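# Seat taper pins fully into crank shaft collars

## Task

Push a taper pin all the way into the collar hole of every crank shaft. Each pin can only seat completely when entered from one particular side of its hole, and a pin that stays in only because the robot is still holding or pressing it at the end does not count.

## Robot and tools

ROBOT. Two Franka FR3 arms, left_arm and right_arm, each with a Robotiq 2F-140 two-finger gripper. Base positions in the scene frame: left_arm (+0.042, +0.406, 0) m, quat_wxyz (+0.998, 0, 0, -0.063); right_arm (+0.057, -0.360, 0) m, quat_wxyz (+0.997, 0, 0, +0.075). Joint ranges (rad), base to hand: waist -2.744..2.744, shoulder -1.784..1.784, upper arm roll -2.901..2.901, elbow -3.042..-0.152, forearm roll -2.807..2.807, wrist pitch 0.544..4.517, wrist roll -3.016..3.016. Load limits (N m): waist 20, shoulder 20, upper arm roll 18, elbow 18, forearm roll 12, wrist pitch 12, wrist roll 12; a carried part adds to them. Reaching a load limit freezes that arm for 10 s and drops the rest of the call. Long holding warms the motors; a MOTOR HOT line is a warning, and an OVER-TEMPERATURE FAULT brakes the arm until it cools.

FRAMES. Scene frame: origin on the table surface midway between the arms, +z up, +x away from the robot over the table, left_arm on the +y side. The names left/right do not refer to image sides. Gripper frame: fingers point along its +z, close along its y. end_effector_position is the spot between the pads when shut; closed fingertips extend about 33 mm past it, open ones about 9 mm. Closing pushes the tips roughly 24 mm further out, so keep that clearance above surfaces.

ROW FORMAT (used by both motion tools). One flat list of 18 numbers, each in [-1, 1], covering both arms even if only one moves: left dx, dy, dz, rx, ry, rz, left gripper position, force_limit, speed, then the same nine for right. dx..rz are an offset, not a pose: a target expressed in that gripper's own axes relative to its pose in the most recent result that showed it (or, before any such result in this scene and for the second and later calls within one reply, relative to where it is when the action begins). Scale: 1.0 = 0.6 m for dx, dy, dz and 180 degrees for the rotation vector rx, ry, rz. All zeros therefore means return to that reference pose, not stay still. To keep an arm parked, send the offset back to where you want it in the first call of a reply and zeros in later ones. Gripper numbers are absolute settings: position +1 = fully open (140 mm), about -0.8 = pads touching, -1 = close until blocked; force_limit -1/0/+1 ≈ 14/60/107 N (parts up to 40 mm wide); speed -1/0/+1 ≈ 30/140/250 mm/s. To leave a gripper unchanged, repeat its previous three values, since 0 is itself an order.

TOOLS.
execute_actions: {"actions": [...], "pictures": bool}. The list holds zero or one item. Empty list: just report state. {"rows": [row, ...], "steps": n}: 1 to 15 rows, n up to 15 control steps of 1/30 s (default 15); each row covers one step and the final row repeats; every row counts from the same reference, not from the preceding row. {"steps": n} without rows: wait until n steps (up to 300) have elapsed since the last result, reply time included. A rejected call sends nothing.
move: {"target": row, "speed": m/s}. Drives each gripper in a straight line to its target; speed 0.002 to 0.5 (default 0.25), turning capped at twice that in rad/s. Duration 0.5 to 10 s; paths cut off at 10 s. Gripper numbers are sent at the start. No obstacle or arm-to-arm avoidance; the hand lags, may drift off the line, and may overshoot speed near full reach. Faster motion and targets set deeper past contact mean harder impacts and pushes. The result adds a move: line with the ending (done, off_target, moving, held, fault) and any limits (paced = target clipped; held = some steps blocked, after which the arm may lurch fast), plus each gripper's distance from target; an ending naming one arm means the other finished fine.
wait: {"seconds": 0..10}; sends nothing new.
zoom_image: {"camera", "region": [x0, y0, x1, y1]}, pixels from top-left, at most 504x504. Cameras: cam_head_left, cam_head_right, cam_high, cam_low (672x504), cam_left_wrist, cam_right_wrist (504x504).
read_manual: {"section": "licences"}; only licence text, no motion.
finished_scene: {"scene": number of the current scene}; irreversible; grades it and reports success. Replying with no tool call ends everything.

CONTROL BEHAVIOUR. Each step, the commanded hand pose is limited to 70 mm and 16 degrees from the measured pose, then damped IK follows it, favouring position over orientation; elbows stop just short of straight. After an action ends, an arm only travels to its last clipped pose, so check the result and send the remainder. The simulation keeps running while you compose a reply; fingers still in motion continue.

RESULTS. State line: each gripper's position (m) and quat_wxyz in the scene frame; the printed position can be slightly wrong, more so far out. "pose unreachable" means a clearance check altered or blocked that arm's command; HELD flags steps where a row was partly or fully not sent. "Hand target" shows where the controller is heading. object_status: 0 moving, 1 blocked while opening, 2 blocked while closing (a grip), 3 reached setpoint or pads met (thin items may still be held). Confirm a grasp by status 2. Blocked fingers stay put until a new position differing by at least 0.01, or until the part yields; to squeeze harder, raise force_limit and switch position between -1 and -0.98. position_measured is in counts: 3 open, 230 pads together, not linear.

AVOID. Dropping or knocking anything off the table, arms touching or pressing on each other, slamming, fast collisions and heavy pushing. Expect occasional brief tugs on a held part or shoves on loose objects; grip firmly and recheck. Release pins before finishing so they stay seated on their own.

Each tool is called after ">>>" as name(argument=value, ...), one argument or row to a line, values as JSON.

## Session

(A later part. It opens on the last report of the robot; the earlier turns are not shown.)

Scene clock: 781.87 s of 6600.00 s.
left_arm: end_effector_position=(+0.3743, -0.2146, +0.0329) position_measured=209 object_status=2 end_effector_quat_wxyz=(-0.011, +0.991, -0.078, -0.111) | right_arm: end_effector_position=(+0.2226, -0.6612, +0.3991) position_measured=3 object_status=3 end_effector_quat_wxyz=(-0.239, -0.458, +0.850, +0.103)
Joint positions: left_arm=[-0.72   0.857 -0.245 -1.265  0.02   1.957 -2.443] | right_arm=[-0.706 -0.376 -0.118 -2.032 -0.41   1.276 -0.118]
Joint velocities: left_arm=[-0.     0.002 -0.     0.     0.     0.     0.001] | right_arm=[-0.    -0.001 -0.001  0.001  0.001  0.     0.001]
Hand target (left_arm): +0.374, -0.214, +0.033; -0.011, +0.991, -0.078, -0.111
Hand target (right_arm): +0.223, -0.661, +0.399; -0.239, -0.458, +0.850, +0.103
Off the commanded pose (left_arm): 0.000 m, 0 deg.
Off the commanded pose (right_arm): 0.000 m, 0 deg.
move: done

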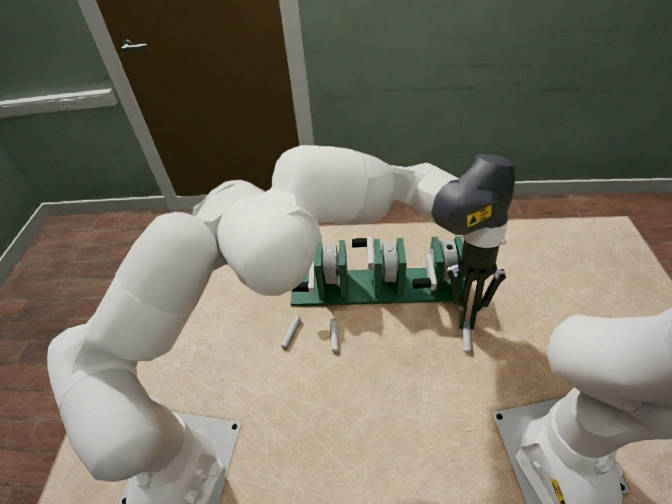

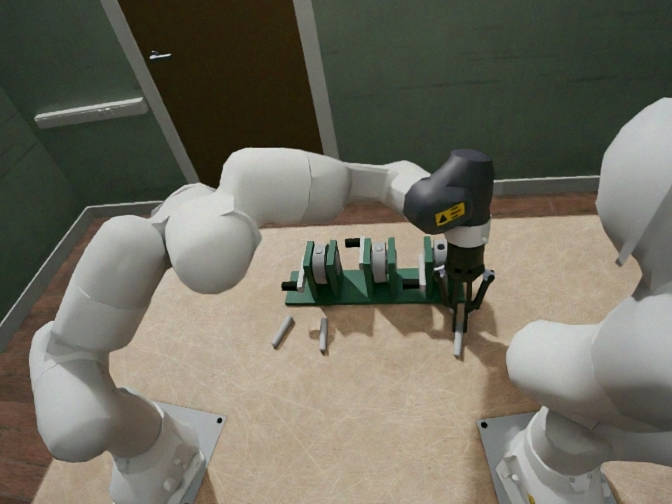

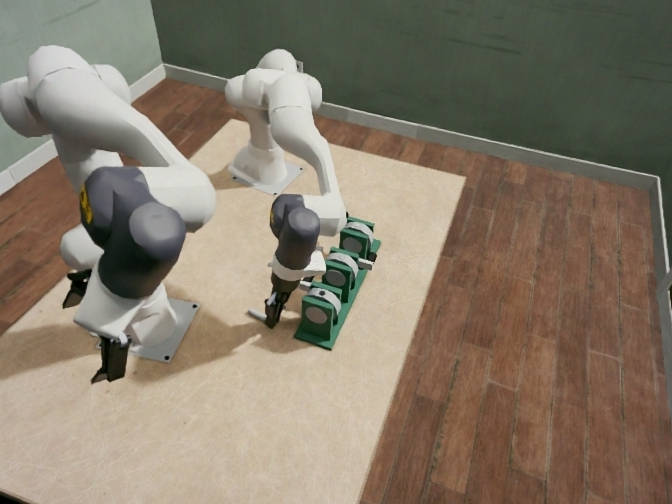

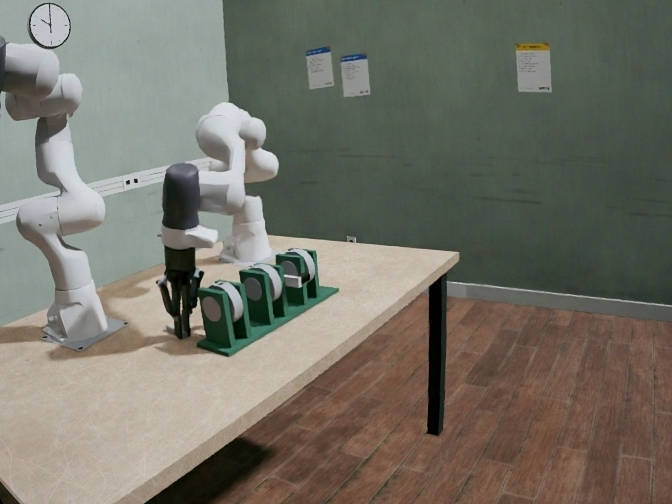

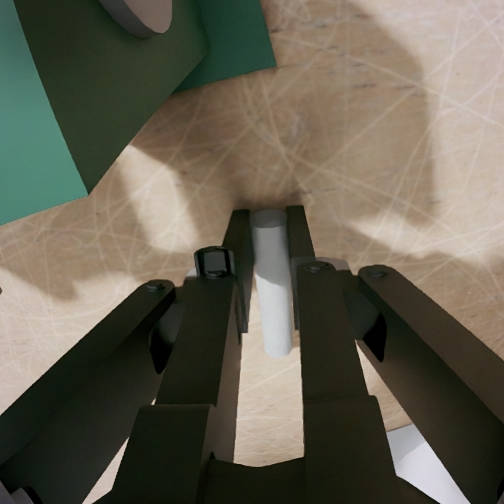

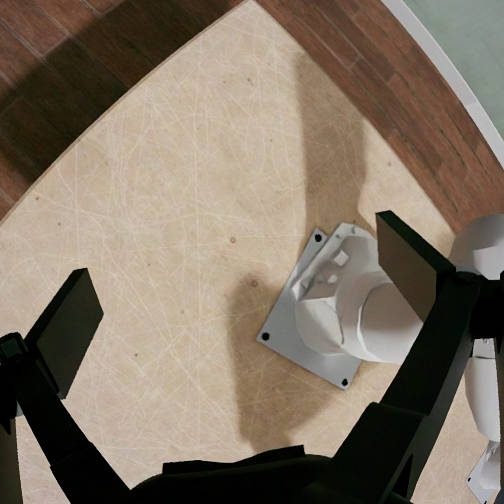

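>>> move(
  target=[-0.085,-0.0014,-0.306,0,0,0,-1,0,-0.6,0,0,0,0,0,0,1,0,0],
  speed=0.2,
)

Scene clock: 787.17 s of 6600.00 s.
left_arm: end_effector_position=(+0.3710, -0.2072, +0.2211) position_measured=209 object_status=2 end_effector_quat_wxyz=(-0.011, +0.991, -0.076, -0.108) | right_arm: end_effector_position=(+0.2226, -0.6612, +0.3991) position_measured=3 object_status=3 end_effector_quat_wxyz=(-0.239, -0.458, +0.850, +0.103)
Joint positions: left_arm=[-0.719  0.685 -0.264 -1.071 -0.002  1.6   -2.479] | right_arm=[-0.706 -0.376 -0.118 -2.032 -0.41   1.276 -0.118]
Joint velocities: left_arm=[ 0.    -0.001 -0.002  0.002  0.001 -0.01  -0.006] | right_arm=[ 0.001 -0.001 -0.001 -0.001  0.001  0.001  0.001]
Hand target (left_arm): +0.368, -0.208, +0.223; -0.011, +0.991, -0.075, -0.110
Hand target (right_arm): +0.223, -0.661, +0.399; -0.239, -0.458, +0.850, +0.103
Off the commanded pose (left_arm): 0.009 m, 0 deg.
Off the commanded pose (right_arm): 0.000 m, 0 deg.
After step 90, 0.63 s passed at rest.
move: off_target (left_arm)

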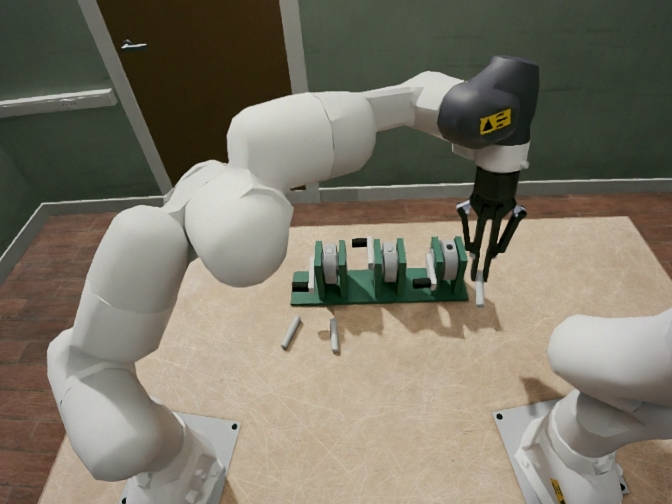

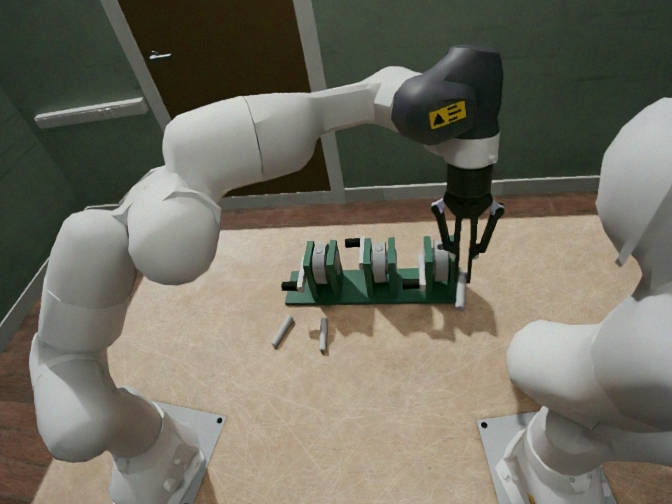

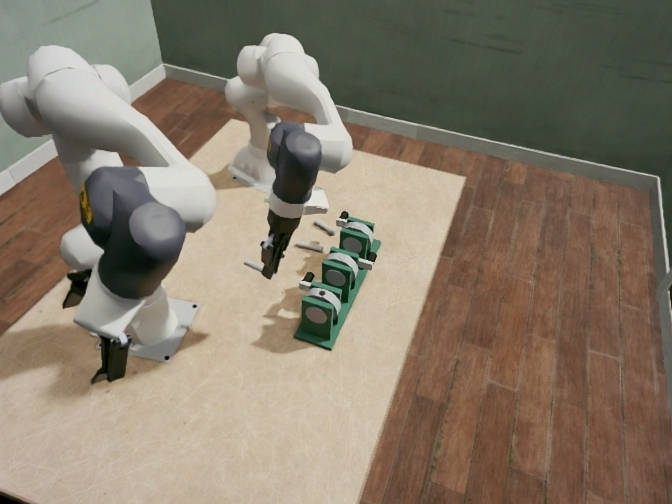

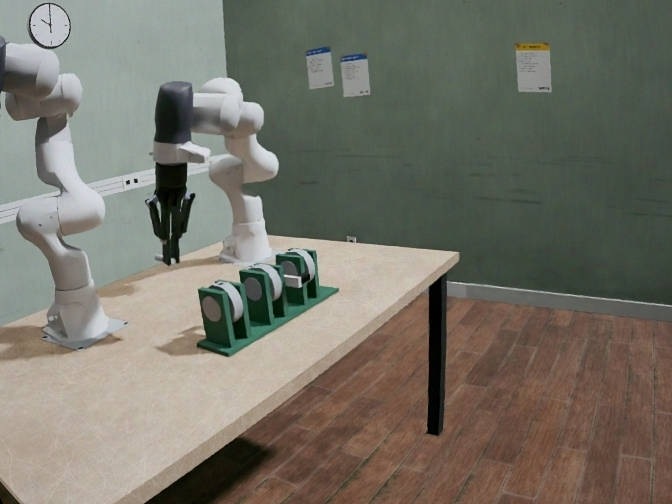

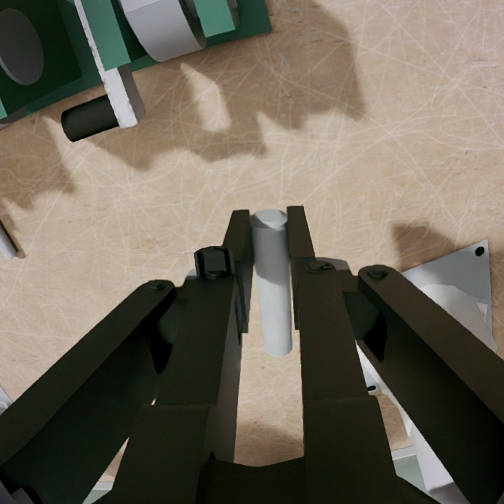

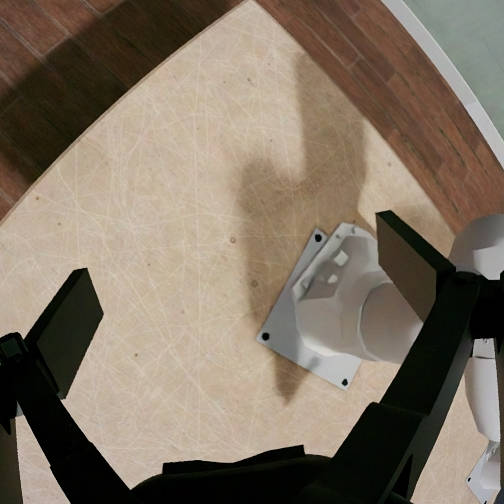

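>>> move(
  target=[0.1624,-0.1287,-0.1187,-0.2611,0.4022,0.4170,-1,0,-0.6,0,0,0,0,0,0,1,0,0],
  speed=0.22,
)

Scene clock: 804.93 s of 6600.00 s.
left_arm: end_effector_position=(+0.4834, -0.1544, +0.2635) position_measured=209 object_status=2 end_effector_quat_wxyz=(+0.450, +0.554, -0.552, +0.431) | right_arm: end_effector_position=(+0.2226, -0.6612, +0.3991) position_measured=3 object_status=3 end_effector_quat_wxyz=(-0.239, -0.458, +0.850, +0.103)
Joint positions: left_arm=[ 0.355  0.33  -0.888 -2.168 -1.734  2.329  0.863] | right_arm=[-0.706 -0.376 -0.118 -2.032 -0.41   1.276 -0.118]
Joint velocities: left_arm=[ 0.001 -0.001  0.    -0.002 -0.002 -0.001  0.033] | right_arm=[-0.001  0.001 -0.001  0.001  0.     0.001  0.002]
Hand target (left_arm): +0.484, -0.154, +0.265; +0.450, +0.550, -0.553, +0.436
Hand target (right_arm): +0.223, -0.661, +0.399; -0.239, -0.458, +0.850, +0.103
Off the commanded pose (left_arm): 0.013 m, 2 deg.
Off the commanded pose (right_arm): 0.000 m, 0 deg.
After step 90, 8.60 s passed at rest.
move: off_target (left_arm); limits=paced

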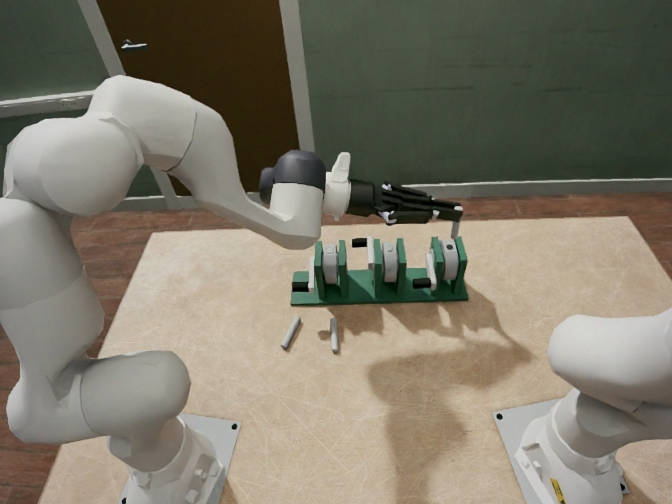

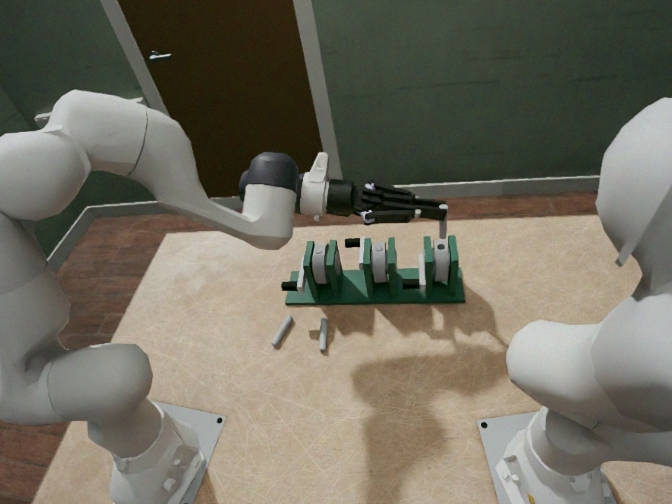

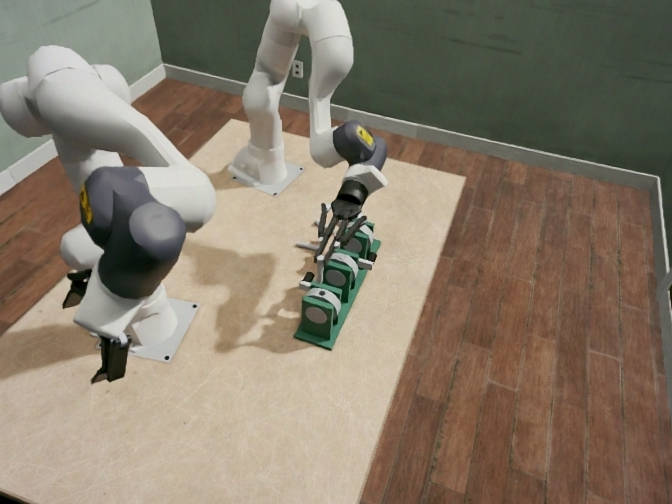

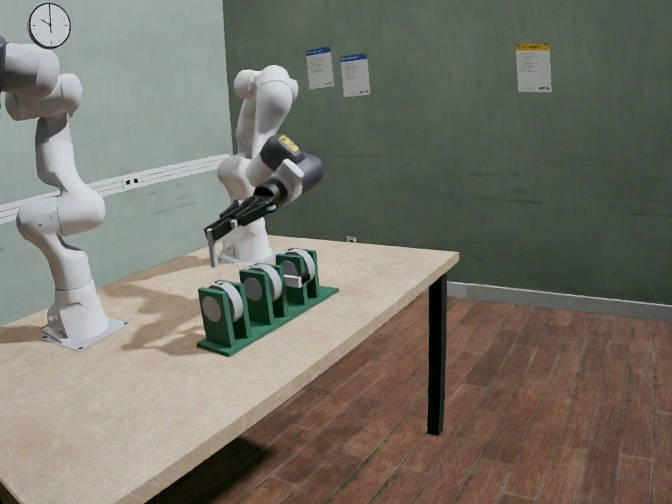

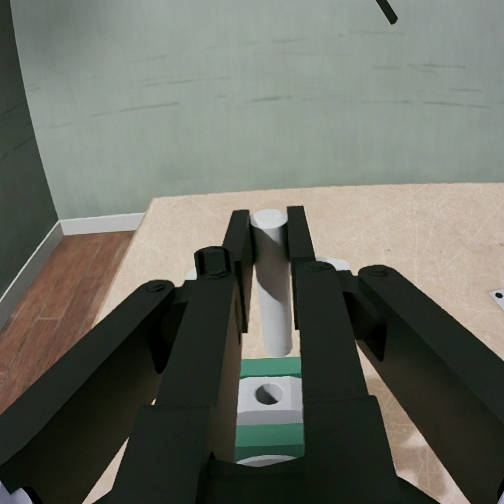

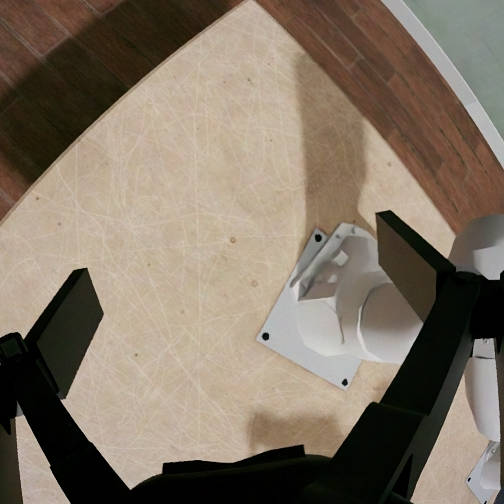

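>>> move(
  target=[-0.0406,-0.0127,-0.001,0.0062,-0.0049,0.006,-1,0,-0.6,0,0,0,0,0,0,1,0,0],
  speed=0.03,
)

>>> zoom_image(
  camera="cam_left_wrist",
  region=[200, 290, 330, 420],
)

>>> zoom_image(
  camera="cam_head_left",
  region=[415, 200, 485, 270],
)

>>> zoom_image(
  camera="cam_head_right",
  region=[405, 200, 475, 270],
)

Scene clock: 815.77 s of 6600.00 s.
left_arm: end_effector_position=(+0.4899, -0.1474, +0.2393) position_measured=209 object_status=2 end_effector_quat_wxyz=(+0.439, +0.559, -0.555, +0.433) | right_arm: end_effector_position=(+0.2226, -0.6612, +0.3991) position_measured=3 object_status=3 end_effector_quat_wxyz=(-0.239, -0.458, +0.850, +0.103)
Joint positions: left_arm=[ 0.346  0.376 -0.871 -2.168 -1.738  2.358  0.92 ] | right_arm=[-0.706 -0.376 -0.118 -2.032 -0.41   1.276 -0.118]
Joint velocities: left_arm=[ 0.001  0.001  0.001  0.001 -0.003  0.008  0.027] | right_arm=[-0.001  0.001  0.     0.     0.    -0.    -0.   ]
Hand target (left_arm): +0.490, -0.149, +0.240; +0.436, +0.556, -0.557, +0.437
Hand target (right_arm): +0.223, -0.661, +0.399; -0.239, -0.458, +0.850, +0.103
Off the commanded pose (left_arm): 0.001 m, 1 deg.
Off the commanded pose (right_arm): 0.000 m, 0 deg.
After step 90, 6.70 s passed at rest.
move: done

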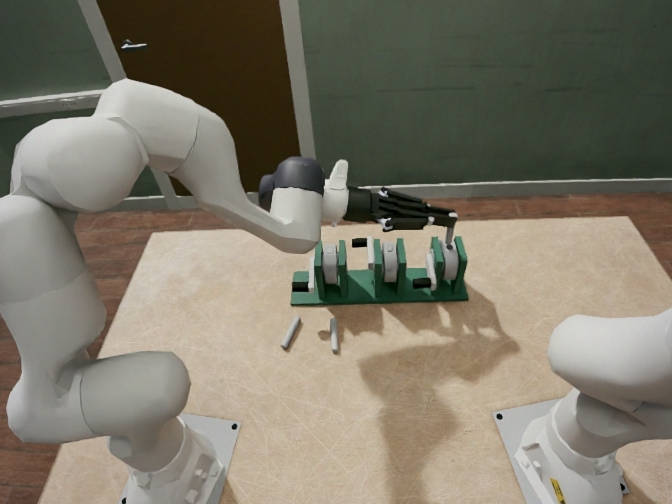

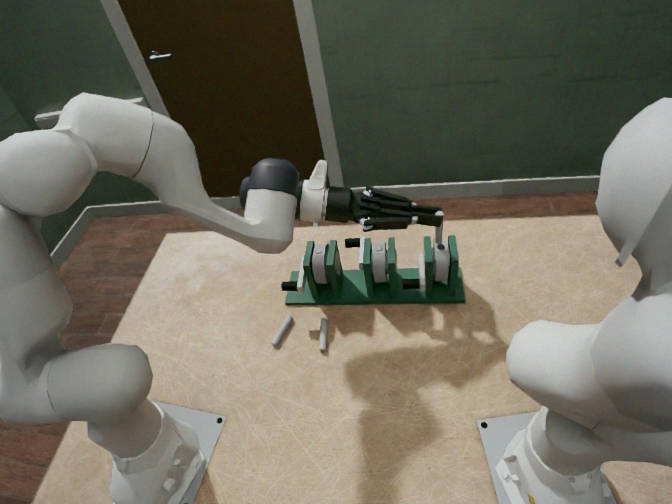

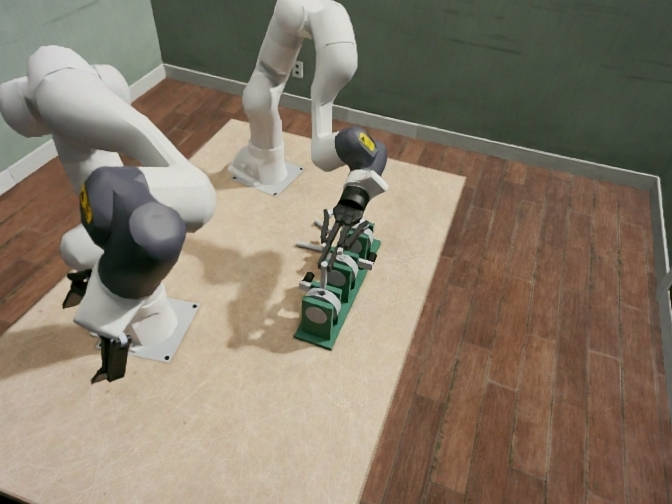

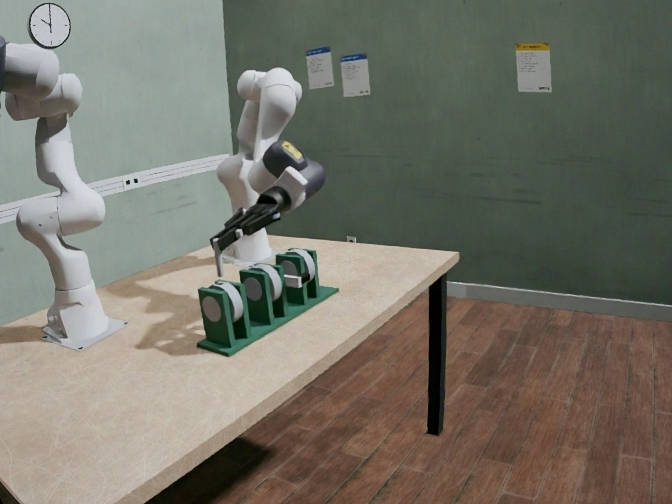

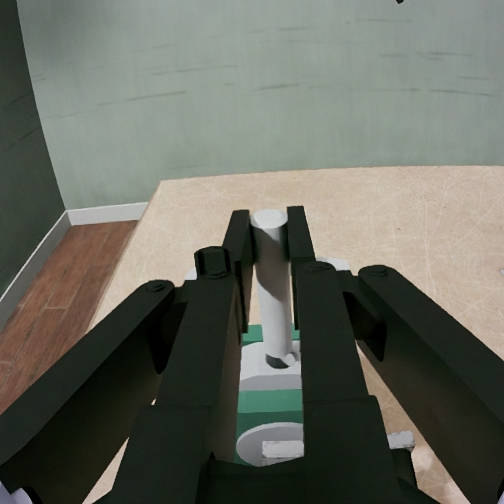

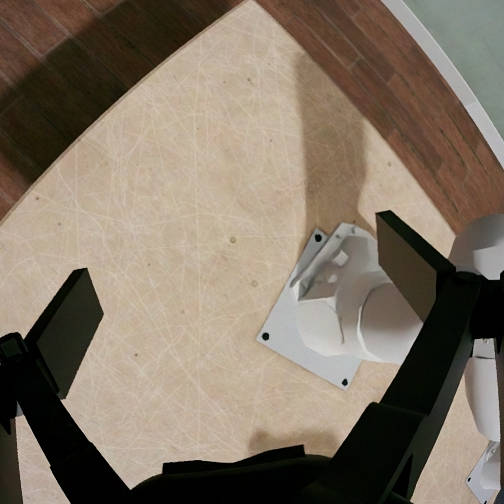

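Region (200, 290, 330, 420) of cam_left_wrist's 504x504 image, scaled by 3.877, with more detail than that image has.

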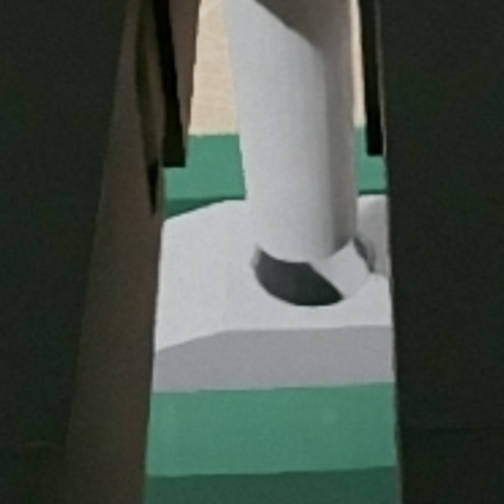

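Region (415, 200, 485, 270) of cam_head_left's 672x504 image, scaled by 7.200, with more detail than that image has.

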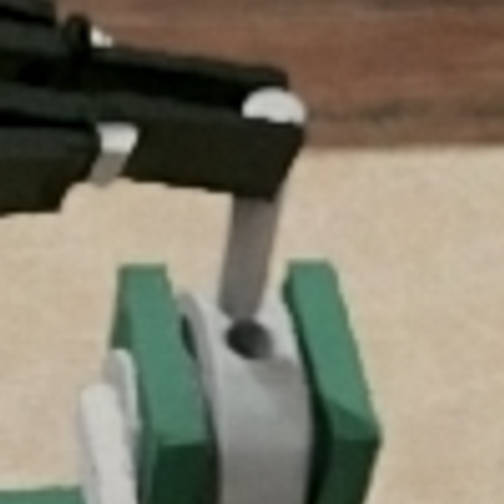

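Region (405, 200, 475, 270) of cam_head_right's 672x504 image, scaled by 7.200, with more detail than that image has.

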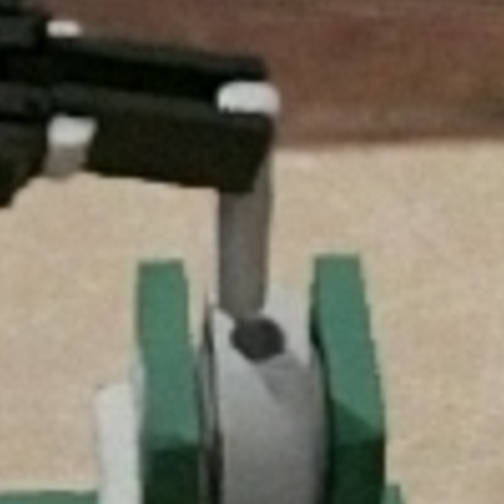

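>>> move(
  target=[-0.0046,0.0023,0.0092,0.001,0.0005,0.0031,-1,0,-0.6,0,0,0,0,0,0,1,0,0],
  speed=0.01,
)

>>> zoom_image(
  camera="cam_left_wrist",
  region=[200, 290, 330, 420],
)

>>> zoom_image(
  camera="cam_head_left",
  region=[415, 200, 485, 270],
)

>>> zoom_image(
  camera="cam_head_right",
  region=[405, 200, 475, 270],
)

>>> zoom_image(
  camera="cam_low",
  region=[170, 230, 290, 350],
)

Scene clock: 829.87 s of 6600.00 s.
left_arm: end_effector_position=(+0.4881, -0.1501, +0.2335) position_measured=209 object_status=2 end_effector_quat_wxyz=(+0.437, +0.559, -0.555, +0.434) | right_arm: end_effector_position=(+0.2226, -0.6612, +0.3991) position_measured=3 object_status=3 end_effector_quat_wxyz=(-0.239, -0.458, +0.850, +0.103)
Joint positions: left_arm=[ 0.338  0.391 -0.871 -2.167 -1.747  2.37   0.94 ] | right_arm=[-0.706 -0.376 -0.118 -2.032 -0.41   1.276 -0.118]
Joint velocities: left_arm=[ 0.     0.002  0.     0.001 -0.005  0.005  0.012] | right_arm=[ 0.001  0.001  0.     0.001 -0.    -0.     0.   ]
Hand target (left_arm): +0.489, -0.152, +0.235; +0.436, +0.556, -0.556, +0.437
Hand target (right_arm): +0.223, -0.661, +0.399; -0.239, -0.458, +0.850, +0.103
Off the commanded pose (left_arm): 0.003 m, 0 deg.
Off the commanded pose (right_arm): 0.000 m, 0 deg.
After step 90, 10.23 s passed at rest.
move: done

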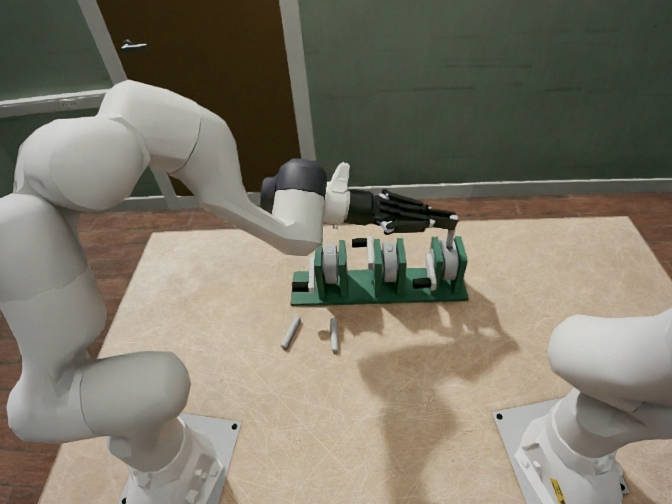

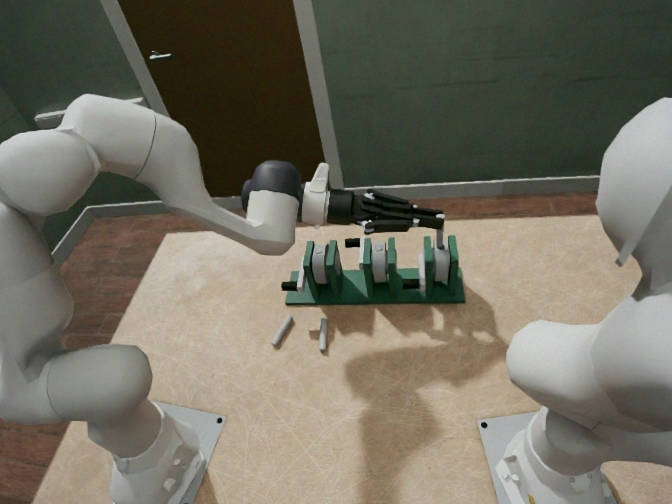

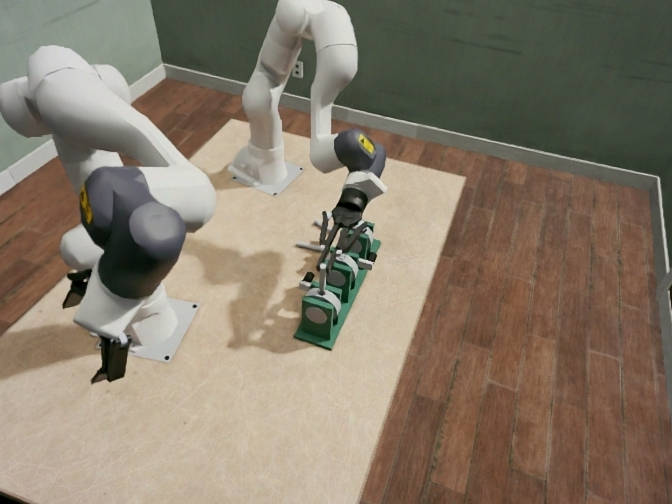

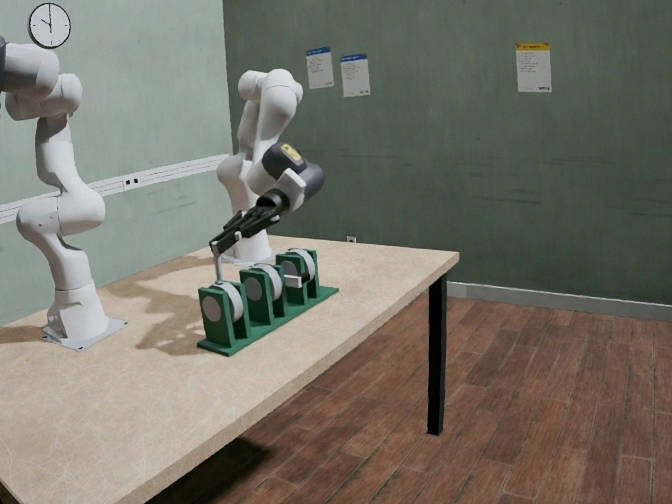

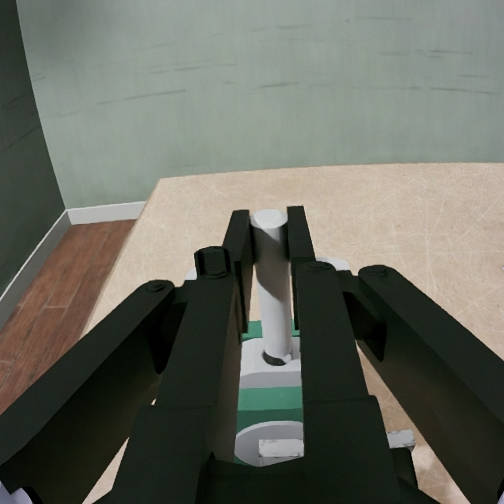

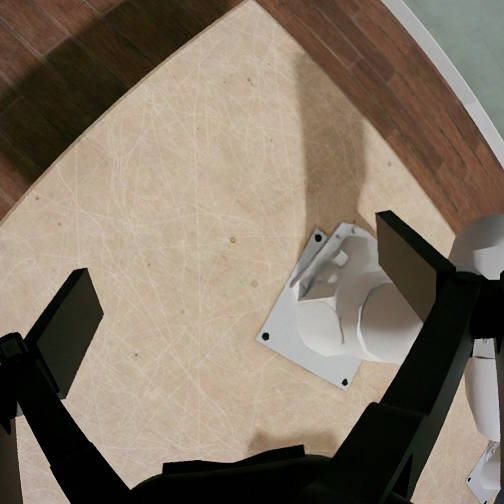

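Region (200, 290, 330, 420) of cam_left_wrist's 504x504 image, scaled by 3.877, with more detail than that image has.

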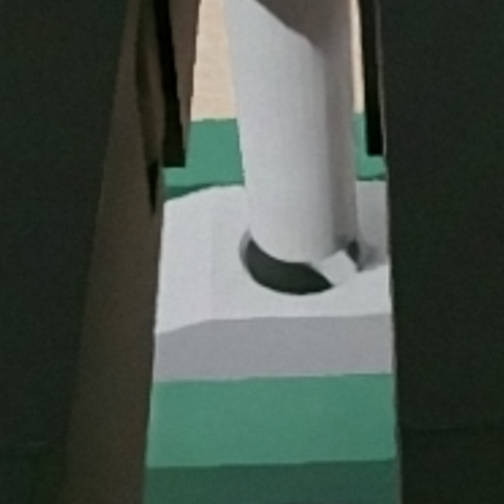

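Region (415, 200, 485, 270) of cam_head_left's 672x504 image, scaled by 7.200, with more detail than that image has.

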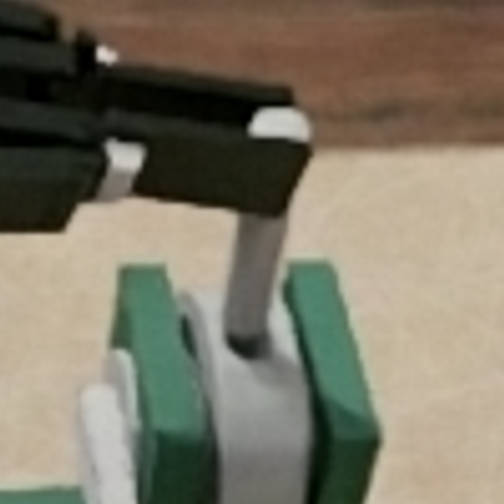

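Region (405, 200, 475, 270) of cam_head_right's 672x504 image, scaled by 7.200, with more detail than that image has.

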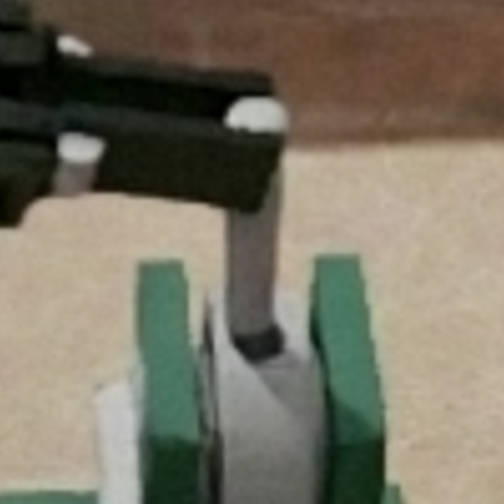

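Region (170, 230, 290, 350) of cam_low's 672x504 image, scaled by 4.200, with more detail than that image has.

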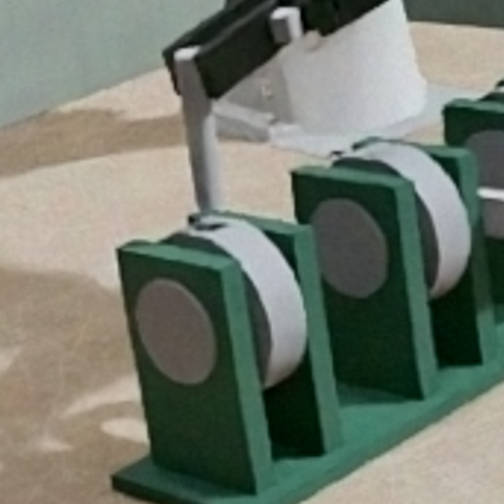

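>>> execute_actions(
  actions=[],
)

>>> zoom_image(
  camera="cam_left_wrist",
  region=[200, 290, 330, 420],
)

>>> zoom_image(
  camera="cam_head_right",
  region=[405, 200, 475, 270],
)

Scene clock: 834.30 s of 6600.00 s.
left_arm: end_effector_position=(+0.4884, -0.1500, +0.2335) position_measured=209 object_status=2 end_effector_quat_wxyz=(+0.436, +0.558, -0.556, +0.435) | right_arm: end_effector_position=(+0.2226, -0.6612, +0.3991) position_measured=3 object_status=3 end_effector_quat_wxyz=(-0.239, -0.458, +0.850, +0.103)
Joint positions: left_arm=[ 0.338  0.391 -0.871 -2.166 -1.747  2.371  0.944] | right_arm=[-0.706 -0.376 -0.118 -2.032 -0.41   1.276 -0.118]
Joint velocities: left_arm=[ 0.001  0.001  0.001 -0.    -0.    -0.     0.002] | right_arm=[-0.001 -0.     0.001  0.001  0.001 -0.     0.001]
Hand target (left_arm): +0.489, -0.152, +0.235; +0.436, +0.556, -0.556, +0.437
Hand target (right_arm): +0.223, -0.661, +0.399; -0.239, -0.458, +0.850, +0.103
Off the commanded pose (left_arm): 0.003 m, 0 deg.
Off the commanded pose (right_arm): 0.000 m, 0 deg.
Steps of this call (steps 1 to 90: nothing new was sent; then 1.43 s passed at rest). Readings (end_effector_position | what the end effector reports):
1: left_arm (+0.4881, -0.1500, +0.2335) | right_arm (+0.2226, -0.6612, +0.3991) | left_arm position_measured=209 object_status=2 | right_arm position_measured=3 object_status=3
2: left_arm (+0.4882, -0.1500, +0.2335) | right_arm (+0.2226, -0.6612, +0.3991) | left_arm position_measured=209 object_status=2 | right_arm position_measured=3 object_status=3
4: left_arm (+0.4882, -0.1500, +0.2335) | right_arm (+0.2226, -0.6612, +0.3991) | left_arm position_measured=209 object_status=2 | right_arm position_measured=3 object_status=3
8: left_arm (+0.4883, -0.1500, +0.2335) | right_arm (+0.2226, -0.6612, +0.3991) | left_arm position_measured=209 object_status=2 | right_arm position_measured=3 object_status=3
90: the state above

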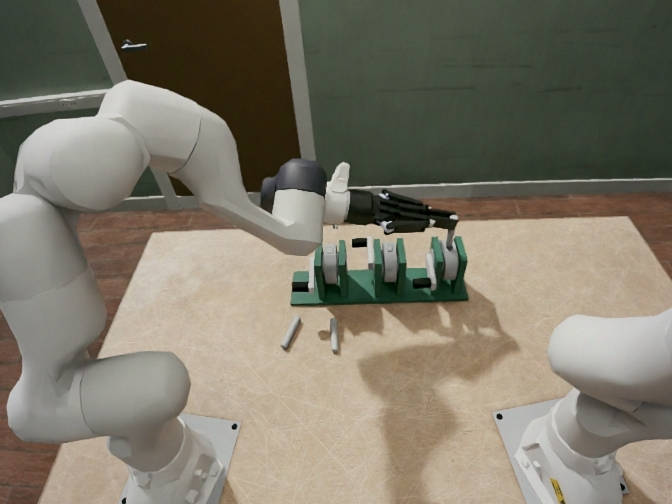

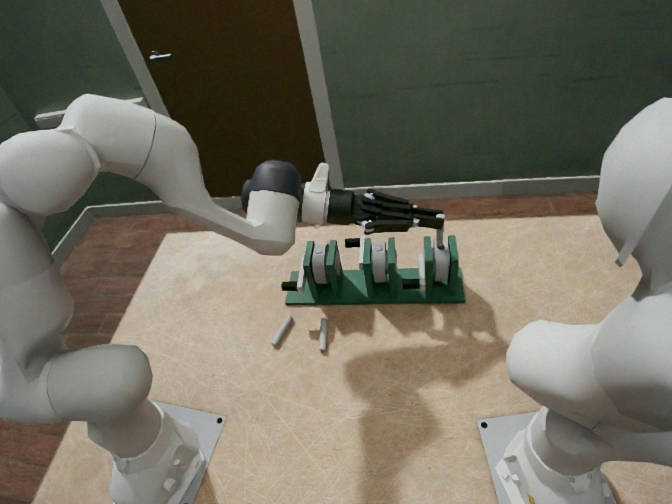

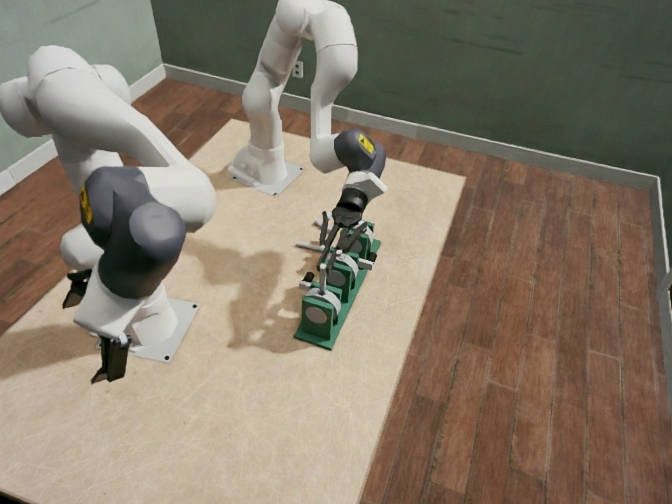

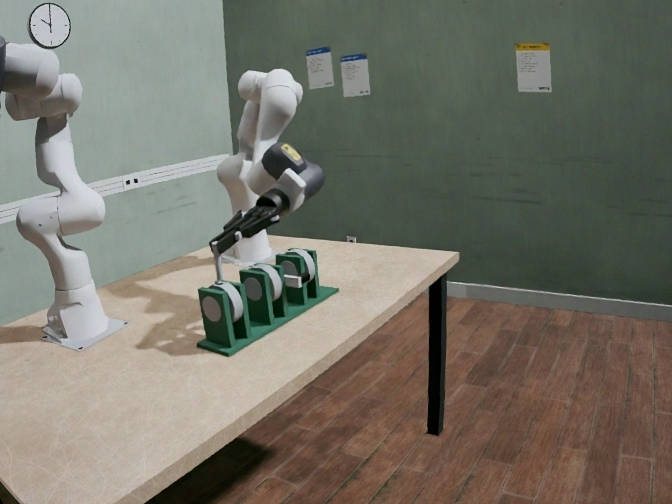

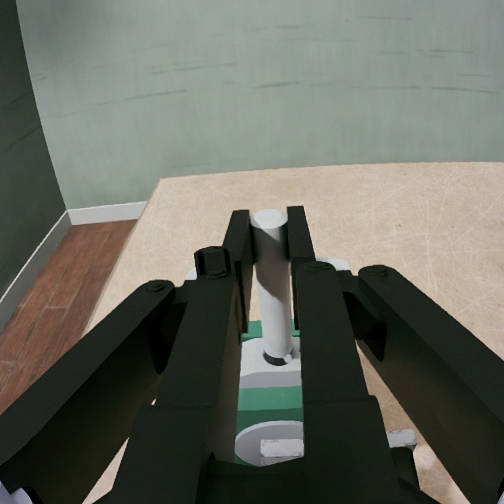

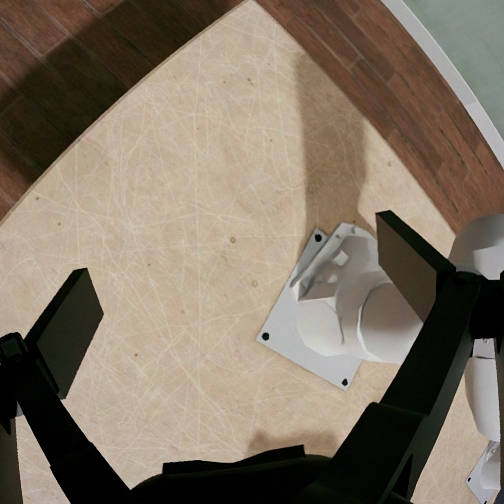

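Region (200, 290, 330, 420) of cam_left_wrist's 504x504 image, scaled by 3.877, with more detail than that image has.

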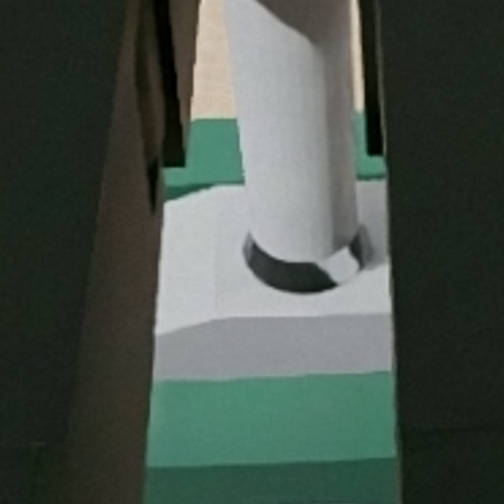

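Region (405, 200, 475, 270) of cam_head_right's 672x504 image, scaled by 7.200, with more detail than that image has.

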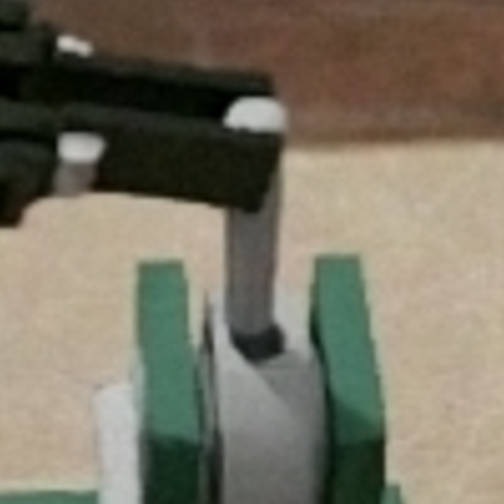

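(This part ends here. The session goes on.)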